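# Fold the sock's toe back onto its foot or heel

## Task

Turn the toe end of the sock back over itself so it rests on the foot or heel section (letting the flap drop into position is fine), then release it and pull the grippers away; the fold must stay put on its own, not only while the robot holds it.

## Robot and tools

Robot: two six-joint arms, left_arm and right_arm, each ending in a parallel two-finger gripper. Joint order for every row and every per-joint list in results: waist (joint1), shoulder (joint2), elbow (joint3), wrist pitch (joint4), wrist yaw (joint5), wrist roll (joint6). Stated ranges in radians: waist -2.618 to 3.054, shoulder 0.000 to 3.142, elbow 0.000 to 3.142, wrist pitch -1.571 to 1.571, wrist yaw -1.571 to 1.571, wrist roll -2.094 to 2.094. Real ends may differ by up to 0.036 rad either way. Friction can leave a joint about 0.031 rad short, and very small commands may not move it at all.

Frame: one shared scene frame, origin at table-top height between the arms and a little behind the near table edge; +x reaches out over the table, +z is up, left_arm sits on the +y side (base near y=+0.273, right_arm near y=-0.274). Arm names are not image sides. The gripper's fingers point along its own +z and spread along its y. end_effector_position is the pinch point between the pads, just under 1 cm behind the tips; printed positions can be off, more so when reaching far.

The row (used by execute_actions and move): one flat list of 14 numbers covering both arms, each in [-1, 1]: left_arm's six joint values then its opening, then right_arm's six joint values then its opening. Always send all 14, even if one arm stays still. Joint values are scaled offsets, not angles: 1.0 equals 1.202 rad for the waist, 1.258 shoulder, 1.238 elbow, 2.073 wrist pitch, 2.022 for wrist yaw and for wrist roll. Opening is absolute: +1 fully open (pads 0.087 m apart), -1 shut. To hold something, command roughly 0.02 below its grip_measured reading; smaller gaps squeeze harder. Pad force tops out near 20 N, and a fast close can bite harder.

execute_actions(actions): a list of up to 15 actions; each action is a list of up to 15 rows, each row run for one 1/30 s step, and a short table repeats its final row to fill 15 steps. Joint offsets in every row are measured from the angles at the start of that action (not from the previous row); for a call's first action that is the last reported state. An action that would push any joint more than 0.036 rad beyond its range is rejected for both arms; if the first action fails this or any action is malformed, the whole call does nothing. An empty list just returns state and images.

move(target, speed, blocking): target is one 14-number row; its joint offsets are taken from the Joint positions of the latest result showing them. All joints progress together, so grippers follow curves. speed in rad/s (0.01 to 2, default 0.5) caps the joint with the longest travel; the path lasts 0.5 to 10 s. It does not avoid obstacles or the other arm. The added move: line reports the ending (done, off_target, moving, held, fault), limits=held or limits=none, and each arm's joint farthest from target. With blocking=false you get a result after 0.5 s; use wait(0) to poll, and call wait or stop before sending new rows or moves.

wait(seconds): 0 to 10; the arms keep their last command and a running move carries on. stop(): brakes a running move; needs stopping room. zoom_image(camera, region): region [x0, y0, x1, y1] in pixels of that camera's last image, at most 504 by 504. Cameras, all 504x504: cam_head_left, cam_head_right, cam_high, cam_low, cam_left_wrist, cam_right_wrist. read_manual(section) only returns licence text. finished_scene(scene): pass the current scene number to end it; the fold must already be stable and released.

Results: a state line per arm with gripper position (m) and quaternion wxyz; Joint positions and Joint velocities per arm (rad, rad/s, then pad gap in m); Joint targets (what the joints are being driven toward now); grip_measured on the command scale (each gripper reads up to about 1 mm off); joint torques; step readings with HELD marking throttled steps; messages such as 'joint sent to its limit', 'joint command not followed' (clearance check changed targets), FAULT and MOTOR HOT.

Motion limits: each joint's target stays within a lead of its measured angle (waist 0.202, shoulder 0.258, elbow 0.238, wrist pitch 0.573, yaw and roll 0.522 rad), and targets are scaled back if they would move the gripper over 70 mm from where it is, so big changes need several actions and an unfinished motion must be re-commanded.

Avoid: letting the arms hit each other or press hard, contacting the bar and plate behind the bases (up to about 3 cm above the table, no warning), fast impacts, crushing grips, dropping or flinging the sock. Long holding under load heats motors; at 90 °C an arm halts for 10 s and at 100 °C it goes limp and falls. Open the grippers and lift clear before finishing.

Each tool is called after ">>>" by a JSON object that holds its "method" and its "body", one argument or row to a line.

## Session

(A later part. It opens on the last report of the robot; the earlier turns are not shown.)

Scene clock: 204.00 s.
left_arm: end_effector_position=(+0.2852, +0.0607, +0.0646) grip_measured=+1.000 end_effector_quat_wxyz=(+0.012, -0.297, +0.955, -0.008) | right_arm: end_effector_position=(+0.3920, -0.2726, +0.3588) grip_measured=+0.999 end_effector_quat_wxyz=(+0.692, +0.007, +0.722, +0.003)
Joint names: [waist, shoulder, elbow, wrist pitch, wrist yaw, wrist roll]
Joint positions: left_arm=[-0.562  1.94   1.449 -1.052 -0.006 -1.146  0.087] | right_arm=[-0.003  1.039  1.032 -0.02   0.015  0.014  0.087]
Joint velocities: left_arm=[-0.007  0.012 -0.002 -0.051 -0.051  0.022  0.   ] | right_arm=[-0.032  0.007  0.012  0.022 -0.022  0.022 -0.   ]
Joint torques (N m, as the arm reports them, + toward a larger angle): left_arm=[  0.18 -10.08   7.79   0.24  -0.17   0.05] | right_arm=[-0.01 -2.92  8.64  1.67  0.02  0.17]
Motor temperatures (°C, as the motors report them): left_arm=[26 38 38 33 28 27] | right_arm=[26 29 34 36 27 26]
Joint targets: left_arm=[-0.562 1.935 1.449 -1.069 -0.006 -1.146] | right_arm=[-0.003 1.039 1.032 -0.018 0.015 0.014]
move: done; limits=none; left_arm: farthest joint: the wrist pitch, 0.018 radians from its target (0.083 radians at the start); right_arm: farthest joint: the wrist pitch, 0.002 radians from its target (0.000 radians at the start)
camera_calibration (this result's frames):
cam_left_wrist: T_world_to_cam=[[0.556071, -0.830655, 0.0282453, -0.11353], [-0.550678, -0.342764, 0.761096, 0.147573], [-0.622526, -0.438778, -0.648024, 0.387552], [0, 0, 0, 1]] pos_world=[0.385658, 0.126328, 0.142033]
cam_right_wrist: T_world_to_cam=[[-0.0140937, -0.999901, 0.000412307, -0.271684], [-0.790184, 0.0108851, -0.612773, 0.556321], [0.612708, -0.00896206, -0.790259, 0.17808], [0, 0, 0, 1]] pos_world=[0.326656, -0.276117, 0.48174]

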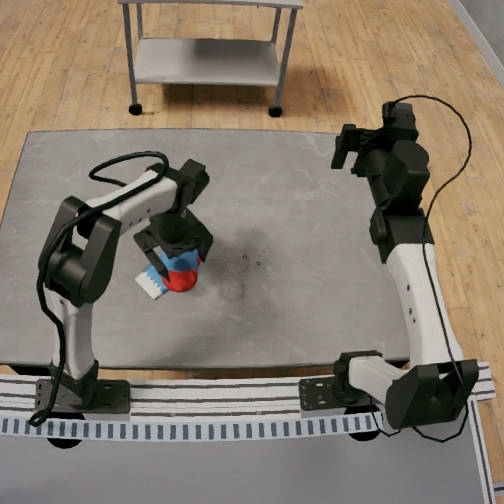

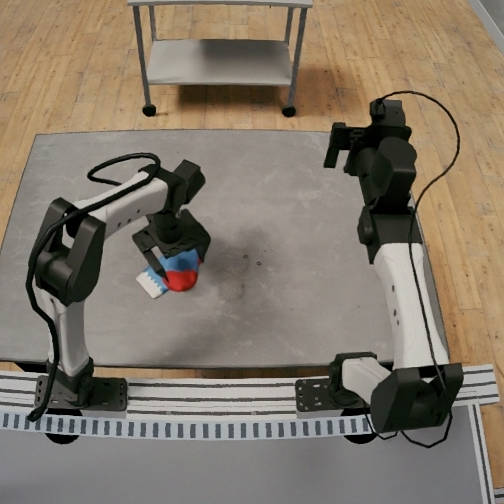

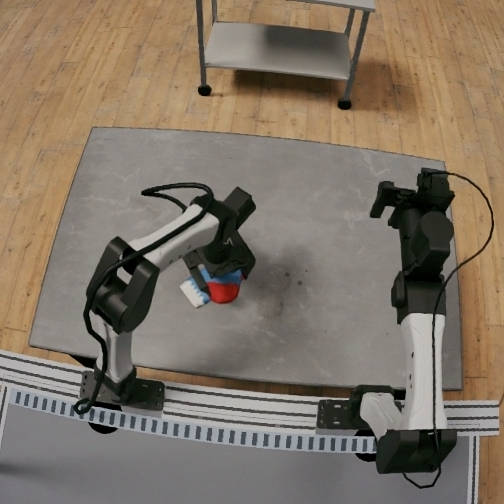

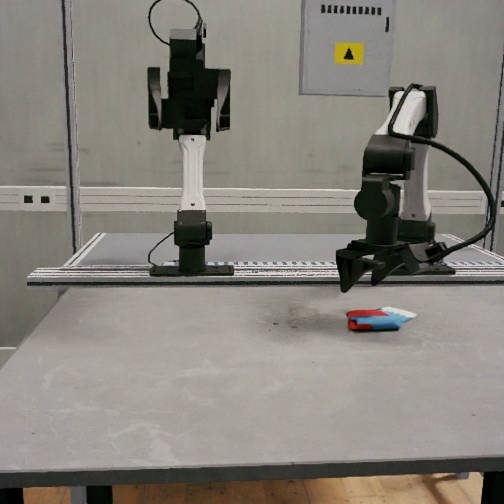

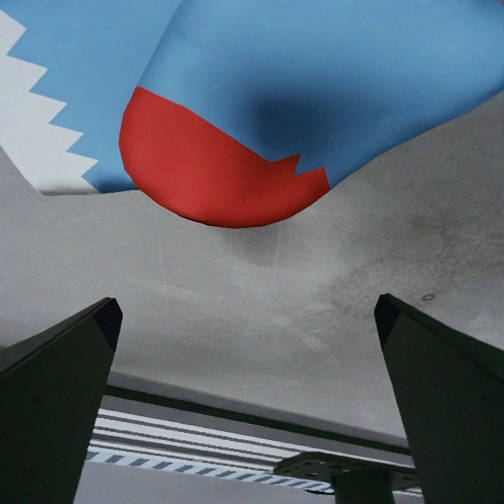

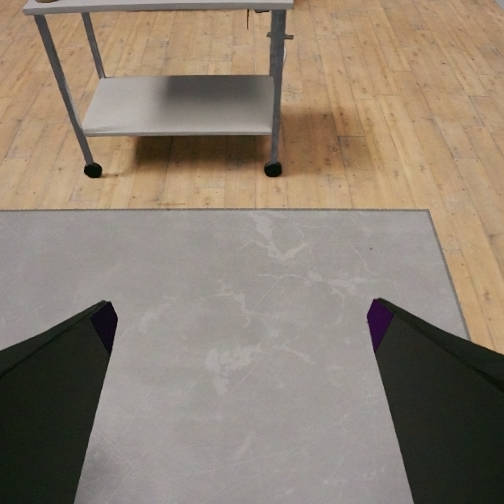

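>>> {"method": "move", "body": {
  "target": [0,0.066,-0.125,0.087,0,-0.053,0.3,0,0,0,0,0,0,1],
  "speed": 0.2
}}

>>> {"method": "zoom_image", "body": {
  "camera": "cam_head_right",
  "region": [110,230,240,350]
}}

Scene clock: 214.70 s.
left_arm: end_effector_position=(+0.2777, +0.0631, +0.0139) grip_measured=+0.300 end_effector_quat_wxyz=(-0.001, -0.343, +0.939, +0.006) | right_arm: end_effector_position=(+0.3919, -0.2726, +0.3585) grip_measured=+0.999 end_effector_quat_wxyz=(+0.691, +0.007, +0.722, +0.003)
Joint names: [waist, shoulder, elbow, wrist pitch, wrist yaw, wrist roll]
Joint positions: left_arm=[-0.562  2.     1.318 -0.899 -0.003 -1.241  0.057] | right_arm=[-0.003  1.039  1.032 -0.021  0.015  0.014  0.087]
Joint velocities: left_arm=[ 0.012  0.012 -0.017  0.037  0.022  0.051  0.001] | right_arm=[-0.002 -0.012 -0.002  0.051 -0.007  0.051  0.001]
Joint torques (N m, as the arm reports them, + toward a larger angle): left_arm=[ 0.3  -7.82  4.73  0.54 -0.17 -0.1 ] | right_arm=[-0.01 -2.91  8.63  1.67  0.02  0.16]
Motor temperatures (°C, as the motors report them): left_arm=[26 40 38 33 28 27] | right_arm=[26 29 34 36 27 26]
Joint targets: left_arm=[-0.562 2.023 1.294 -0.871 -0.006 -1.253] | right_arm=[-0.003 1.039 1.032 -0.019 0.015 0.014]
move: off_target (left_arm); limits=none; left_arm: farthest joint: the wrist pitch, 0.027 radians from its target (0.181 radians at the start); right_arm: farthest joint: the wrist pitch, 0.001 radians from its target (0.000 radians at the start)
camera_calibration (this result's frames):
cam_left_wrist: T_world_to_cam=[[0.633099, -0.774055, -0.0050163, -0.130518], [-0.488942, -0.404913, 0.772645, 0.169489], [-0.600101, -0.486708, -0.634818, 0.34771], [0, 0, 0, 1]] pos_world=[0.374162, 0.136834, 0.0891232]
cam_right_wrist: T_world_to_cam=[[-0.0140916, -0.999901, 0.000439318, -0.271696], [-0.790885, 0.0108771, -0.611869, 0.556049], [0.611803, -0.00896965, -0.790959, 0.178496], [0, 0, 0, 1]] pos_world=[0.326737, -0.276116, 0.481531]

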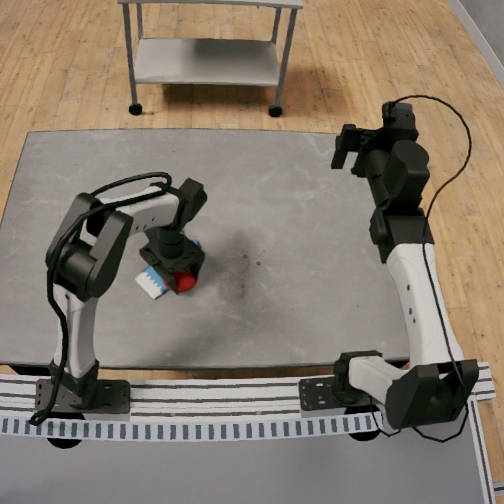

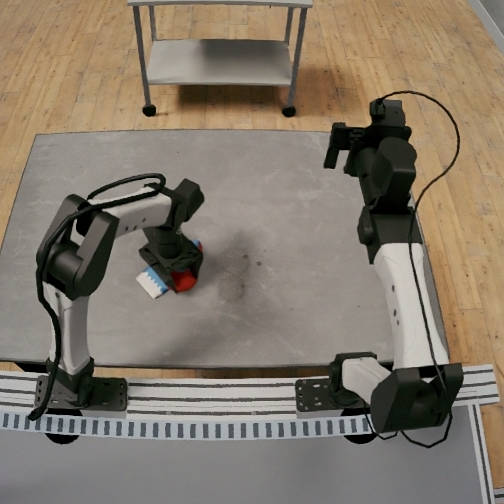

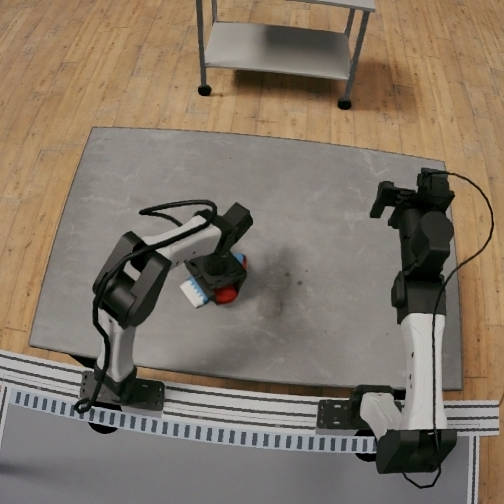

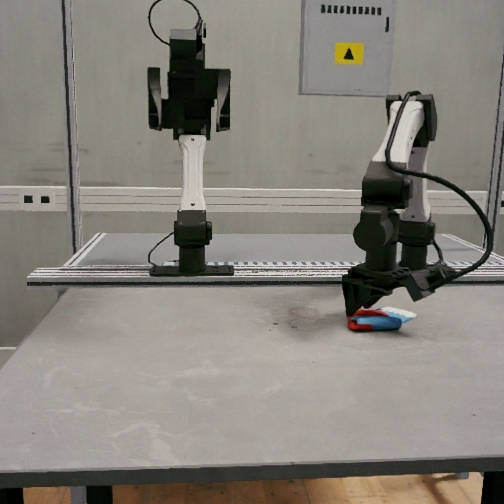

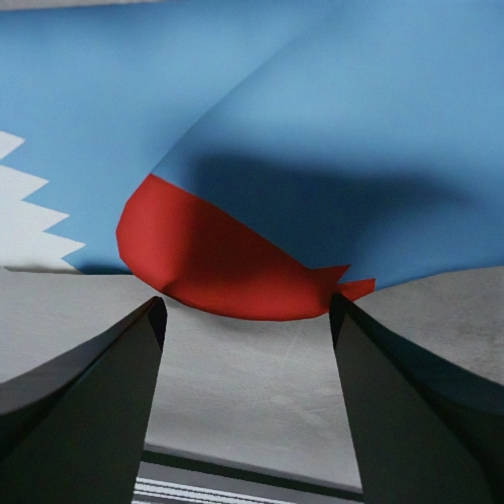

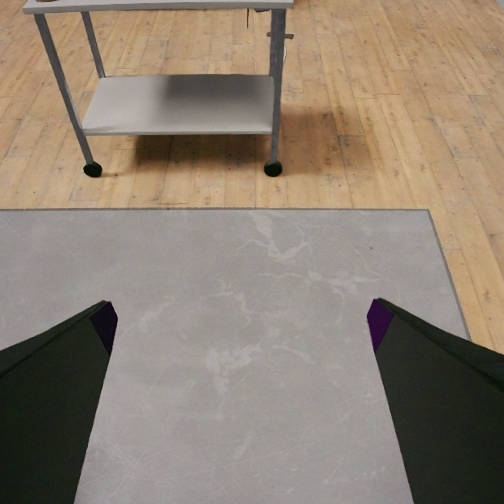

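Region (110, 230, 240, 350) of cam_head_right's 504x504 image, scaled by 3.877, with more detail than that image has; it fills the top 465 rows of this view, and the rest is white.

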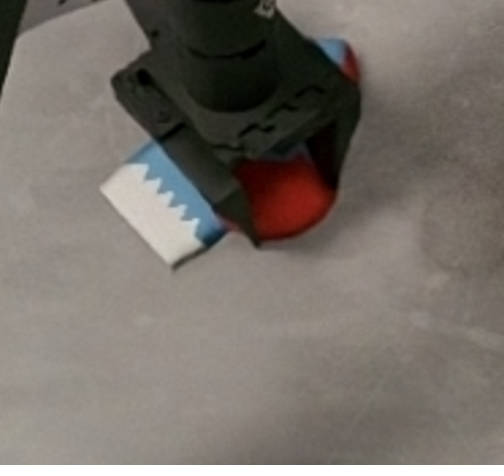

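>>> {"method": "execute_actions", "body": {
  "actions": [
    [[0,0.022,-0.015,0.01,0,0,0.2,0,0,0,0,0,0,1],[0,0.022,-0.015,0.01,0,0,0.1,0,0,0,0,0,0,1],[0,0.022,-0.015,0.01,0,0,0,0,0,0,0,0,0,1],[0,0.022,-0.015,0.01,0,0,-0.1,0,0,0,0,0,0,1],[0,0.022,-0.015,0.01,0,0,-0.2,0,0,0,0,0,0,1],[0,0.022,-0.015,0.01,0,0,-0.3,0,0,0,0,0,0,1],[0,0.022,-0.015,0.01,0,0,-0.4,0,0,0,0,0,0,1],[0,0.022,-0.015,0.01,0,0,-0.5,0,0,0,0,0,0,1],[0,0.022,-0.015,0.01,0,0,-0.6,0,0,0,0,0,0,1],[0,0.022,-0.015,0.01,0,0,-0.7,0,0,0,0,0,0,1],[0,0.022,-0.015,0.01,0,0,-0.8,0,0,0,0,0,0,1],[0,0.022,-0.015,0.01,0,0,-0.9,0,0,0,0,0,0,1],[0,0.022,-0.015,0.01,0,0,-1,0,0,0,0,0,0,1]]
  ]
}}

>>> {"method": "move", "body": {
  "target": [0.02,-0.05,0.09,-0.07,0,0,-1,0,0,0,0,0,0,1],
  "speed": 0.2
}}

>>> {"method": "zoom_image", "body": {
  "camera": "cam_head_right",
  "region": [110,230,240,350]
}}

Scene clock: 230.30 s.
left_arm: end_effector_position=(+0.2806, +0.0598, +0.0139) grip_measured=-0.955 end_effector_quat_wxyz=(+0.001, -0.343, +0.939, -0.003) | right_arm: end_effector_position=(+0.3918, -0.2726, +0.3582) grip_measured=+0.999 end_effector_quat_wxyz=(+0.691, +0.007, +0.723, +0.003)
Joint names: [waist, shoulder, elbow, wrist pitch, wrist yaw, wrist roll]
Joint positions: left_arm=[-0.562  2.     1.318 -0.883  0.004 -1.242  0.002] | right_arm=[-0.003  1.039  1.032 -0.022  0.015  0.014  0.087]
Joint velocities: left_arm=[-0.012  0.002  0.017  0.007 -0.007 -0.007 -0.   ] | right_arm=[-0.002 -0.012  0.007 -0.037 -0.066  0.051 -0.001]
Joint torques (N m, as the arm reports them, + toward a larger angle): left_arm=[ 0.43 -7.55  5.5   0.32 -0.21 -0.02] | right_arm=[-0.01 -2.92  8.64  1.67  0.02  0.16]
Motor temperatures (°C, as the motors report them): left_arm=[26 40 37 33 28 27] | right_arm=[26 29 34 36 27 26]
Joint targets: left_arm=[-0.562 2.028 1.299 -0.878 -0.003 -1.241] | right_arm=[-0.003 1.039 1.032 -0.021 0.015 0.014]
Step readings (joint positions):
0: left_arm=[-0.562 2.000 1.318 -0.899 -0.003 -1.242] | right_arm=[-0.003 1.039 1.032 -0.021 0.015 0.014]
1: left_arm=[-0.562 2.000 1.318 -0.898 -0.002 -1.242] | right_arm=[-0.003 1.039 1.032 -0.021 0.015 0.014]
2: left_arm=[-0.562 2.000 1.318 -0.893 -0.001 -1.242] | right_arm=[-0.003 1.039 1.032 -0.021 0.015 0.014]
4: left_arm=[-0.562 2.000 1.318 -0.886 0.000 -1.242] | right_arm=[-0.003 1.039 1.032 -0.021 0.015 0.014]
8: left_arm=[-0.562 2.000 1.318 -0.882 0.002 -1.242] | right_arm=[-0.003 1.039 1.032 -0.022 0.015 0.014]
15: Joint positions above
camera_calibration (this result's frames):
cam_left_wrist: T_world_to_cam=[[0.633336, -0.77377, 0.0128696, -0.135148], [-0.496775, -0.39375, 0.773418, 0.171063], [-0.59338, -0.496227, -0.633766, 0.346567], [0, 0, 0, 1]] pos_world=[0.37622, 0.134758, 0.0890781]
cam_right_wrist: T_world_to_cam=[[-0.0140894, -0.999901, 0.000466326, -0.271707], [-0.791584, 0.0108691, -0.610963, 0.555775], [0.610898, -0.00897725, -0.791659, 0.178912], [0, 0, 0, 1]] pos_world=[0.326818, -0.276115, 0.481323]

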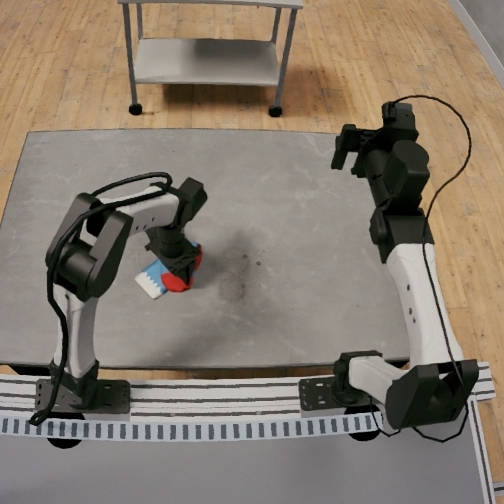

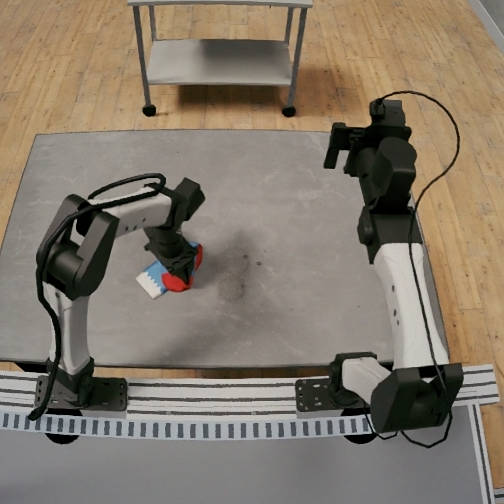

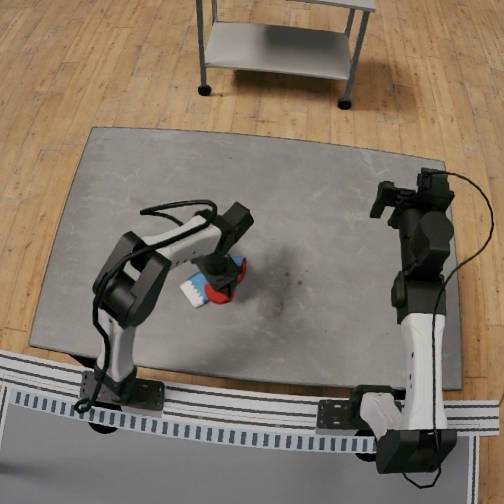

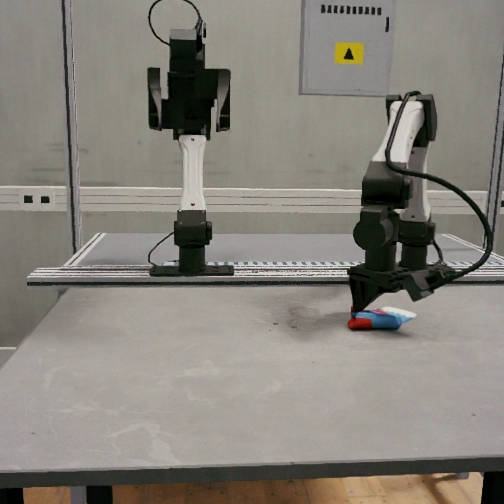

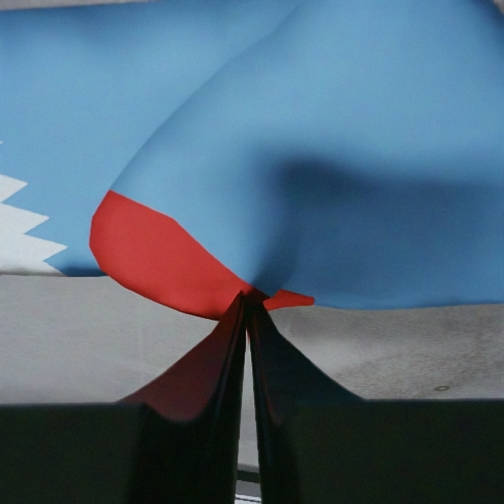

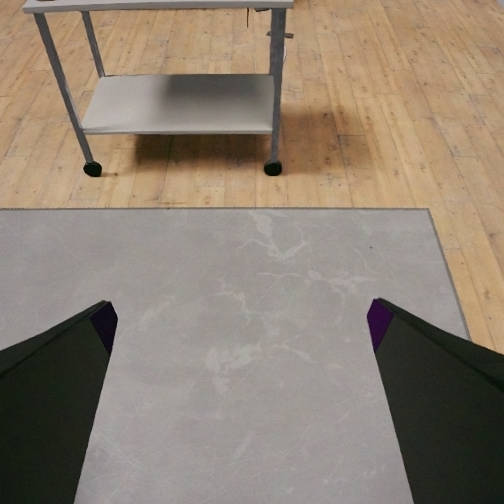

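Scene clock: 231.63 s.
left_arm: end_effector_position=(+0.2904, +0.0599, +0.0568) grip_measured=-0.957 end_effector_quat_wxyz=(+0.011, -0.350, +0.937, -0.015) | right_arm: end_effector_position=(+0.3918, -0.2726, +0.3580) grip_measured=+0.999 end_effector_quat_wxyz=(+0.691, +0.007, +0.723, +0.003)
Joint names: [waist, shoulder, elbow, wrist pitch, wrist yaw, wrist roll]
Joint positions: left_arm=[-0.547  1.943  1.418 -1.01   0.004 -1.242  0.002] | right_arm=[-0.003  1.039  1.032 -0.023  0.015  0.014  0.087]
Joint velocities: left_arm=[-0.007  0.007  0.007 -0.051 -0.022 -0.051  0.001] | right_arm=[-0.002  0.007  0.012 -0.051 -0.037 -0.007  0.   ]
Joint torques (N m, as the arm reports them, + toward a larger angle): left_arm=[  0.98 -10.11   8.77   0.18  -0.12   0.04] | right_arm=[-0.01 -2.92  8.65  1.67  0.02  0.16]
Motor temperatures (°C, as the motors report them): left_arm=[26 40 37 33 28 27] | right_arm=[26 29 34 36 27 26]
Joint targets: left_arm=[-0.538 1.937 1.429 -1.028 0.004 -1.242] | right_arm=[-0.003 1.039 1.032 -0.022 0.015 0.014]
move: done; limits=none; left_arm: farthest joint: the wrist pitch, 0.019 radians from its target (0.146 radians at the start); right_arm: farthest joint: the wrist pitch, 0.001 radians from its target (0.000 radians at the start)
camera_calibration (this result's frames):
cam_left_wrist: T_world_to_cam=[[0.643993, -0.763878, 0.0419892, -0.147197], [-0.511467, -0.389081, 0.766171, 0.147226], [-0.568924, -0.514885, -0.641264, 0.37409], [0, 0, 0, 1]] pos_world=[0.382924, 0.137456, 0.13327]
cam_right_wrist: T_world_to_cam=[[-0.0140872, -0.999901, 0.000493331, -0.271719], [-0.792283, 0.0108612, -0.610057, 0.555502], [0.609991, -0.00898486, -0.792357, 0.179328], [0, 0, 0, 1]] pos_world=[0.326898, -0.276114, 0.481114]

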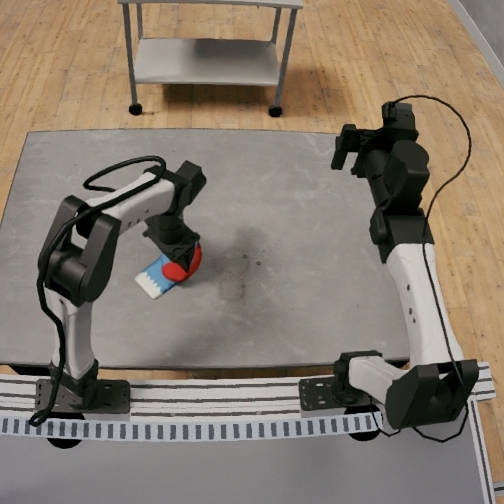

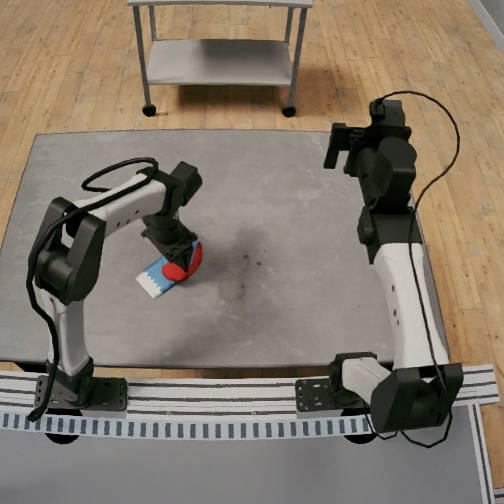

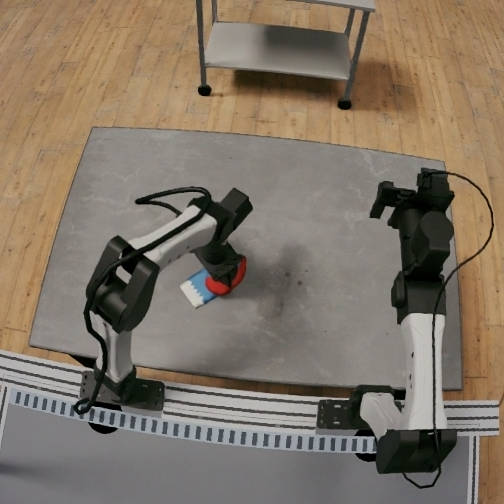

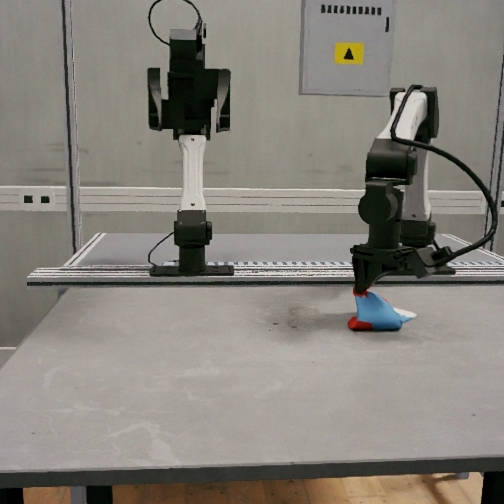

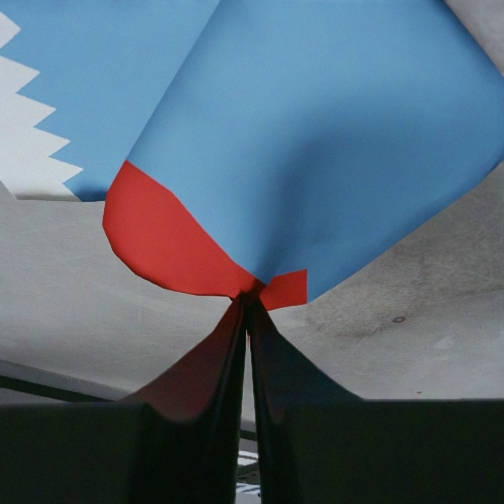

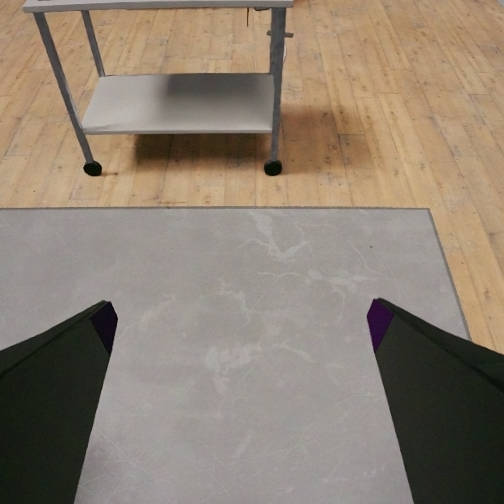

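Region (110, 230, 240, 350) of cam_head_right's 504x504 image, scaled by 3.877, with more detail than that image has; it fills the top 465 rows of this view, and the rest is white.

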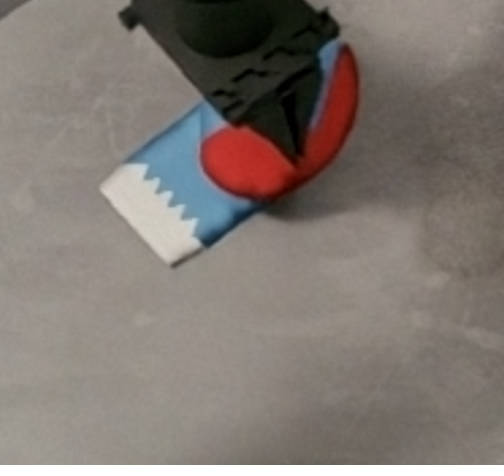

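>>> {"method": "move", "body": {
  "target": [0.061,0.252,0.372,-0.097,0,0,-1,0,0,0,0,0,0,1],
  "speed": 0.3
}}

>>> {"method": "zoom_image", "body": {
  "camera": "cam_head_right",
  "region": [110,200,240,320]
}}

Scene clock: 248.10 s.
left_arm: end_effector_position=(+0.3638, +0.0487, +0.0566) grip_measured=-0.957 end_effector_quat_wxyz=(+0.001, -0.380, +0.925, -0.003) | right_arm: end_effector_position=(+0.3917, -0.2726, +0.3576) grip_measured=+0.999 end_effector_quat_wxyz=(+0.690, +0.007, +0.724, +0.003)
Joint names: [waist, shoulder, elbow, wrist pitch, wrist yaw, wrist roll]
Joint positions: left_arm=[-0.482  2.237  1.865 -1.194  0.004 -1.242  0.002] | right_arm=[-0.003  1.039  1.032 -0.024  0.015  0.014  0.087]
Joint velocities: left_arm=[ 0.022 -0.012 -0.022  0.007  0.037 -0.007  0.   ] | right_arm=[-0.007 -0.007 -0.012 -0.022 -0.081 -0.022  0.   ]
Joint torques (N m, as the arm reports them, + toward a larger angle): left_arm=[  1.06 -10.14   9.2    0.09  -0.17   0.01] | right_arm=[-0.01 -2.92  8.63  1.67  0.02  0.16]
Motor temperatures (°C, as the motors report them): left_arm=[26 43 38 32 28 27] | right_arm=[26 29 35 37 27 26]
Joint targets: left_arm=[-0.474 2.260 1.879 -1.211 0.004 -1.242] | right_arm=[-0.003 1.039 1.032 -0.023 0.015 0.014]
move: off_target (left_arm); limits=none; left_arm: farthest joint: the shoulder, 0.023 radians from its target (0.317 radians at the start); right_arm: farthest joint: the wrist pitch, 0.001 radians from its target (0.000 radians at the start)
camera_calibration (this result's frames):
cam_left_wrist: T_world_to_cam=[[0.692679, -0.721135, 0.0126927, -0.221138], [-0.463832, -0.431915, 0.773505, 0.164876], [-0.552319, -0.541677, -0.633663, 0.404776], [0, 0, 0, 1]] pos_world=[0.453218, 0.131, 0.131766]
cam_right_wrist: T_world_to_cam=[[-0.0140842, -0.999901, 0.000529335, -0.271734], [-0.793213, 0.0108506, -0.608848, 0.555136], [0.608782, -0.00899502, -0.793287, 0.179882], [0, 0, 0, 1]] pos_world=[0.327005, -0.276112, 0.480836]

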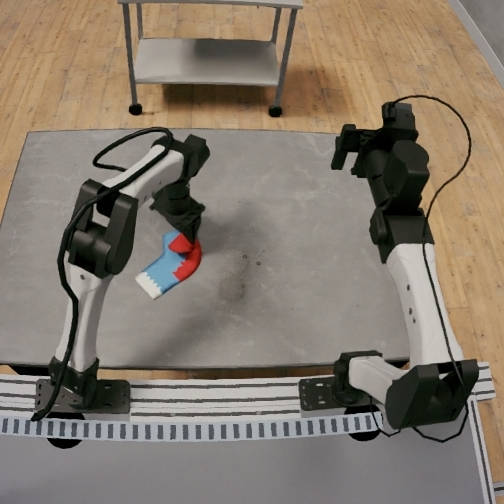

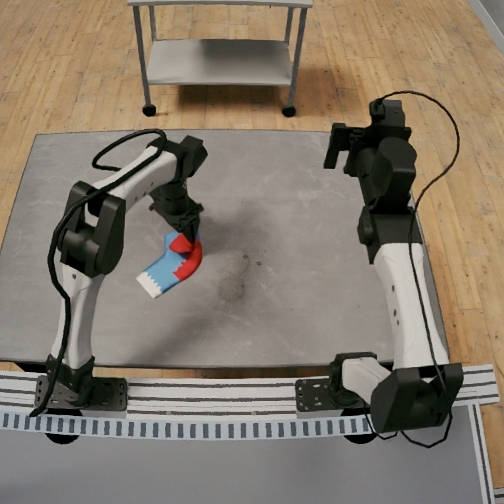

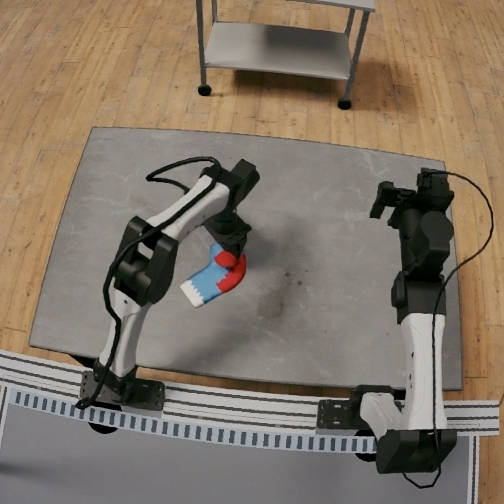

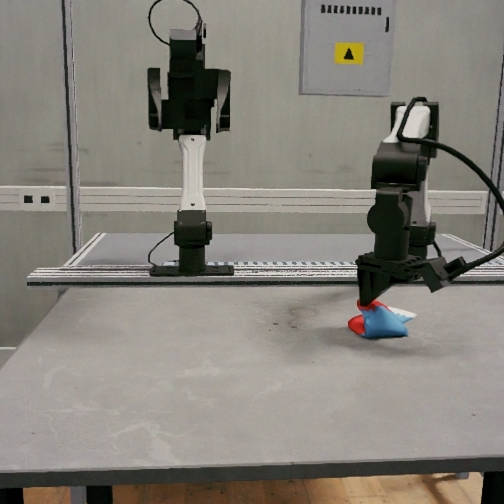

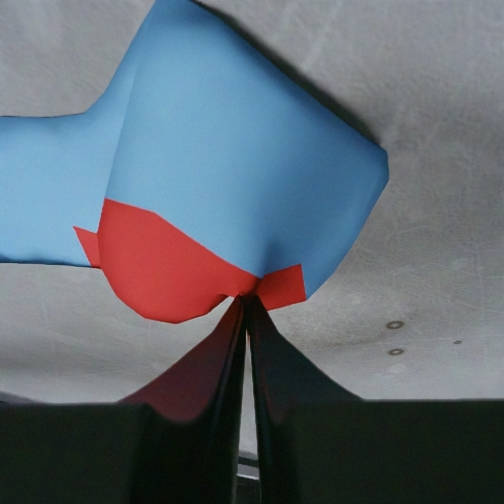

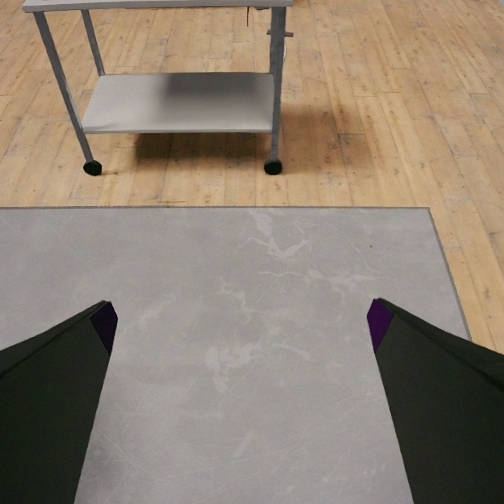

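Region (110, 200, 240, 320) of cam_head_right's 504x504 image, scaled by 3.877, with more detail than that image has; it fills the top 465 rows of this view, and the rest is white.

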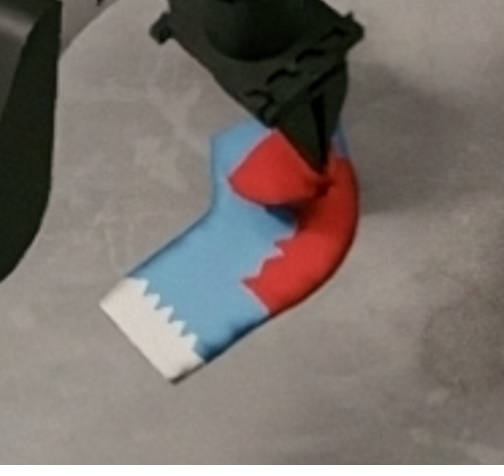

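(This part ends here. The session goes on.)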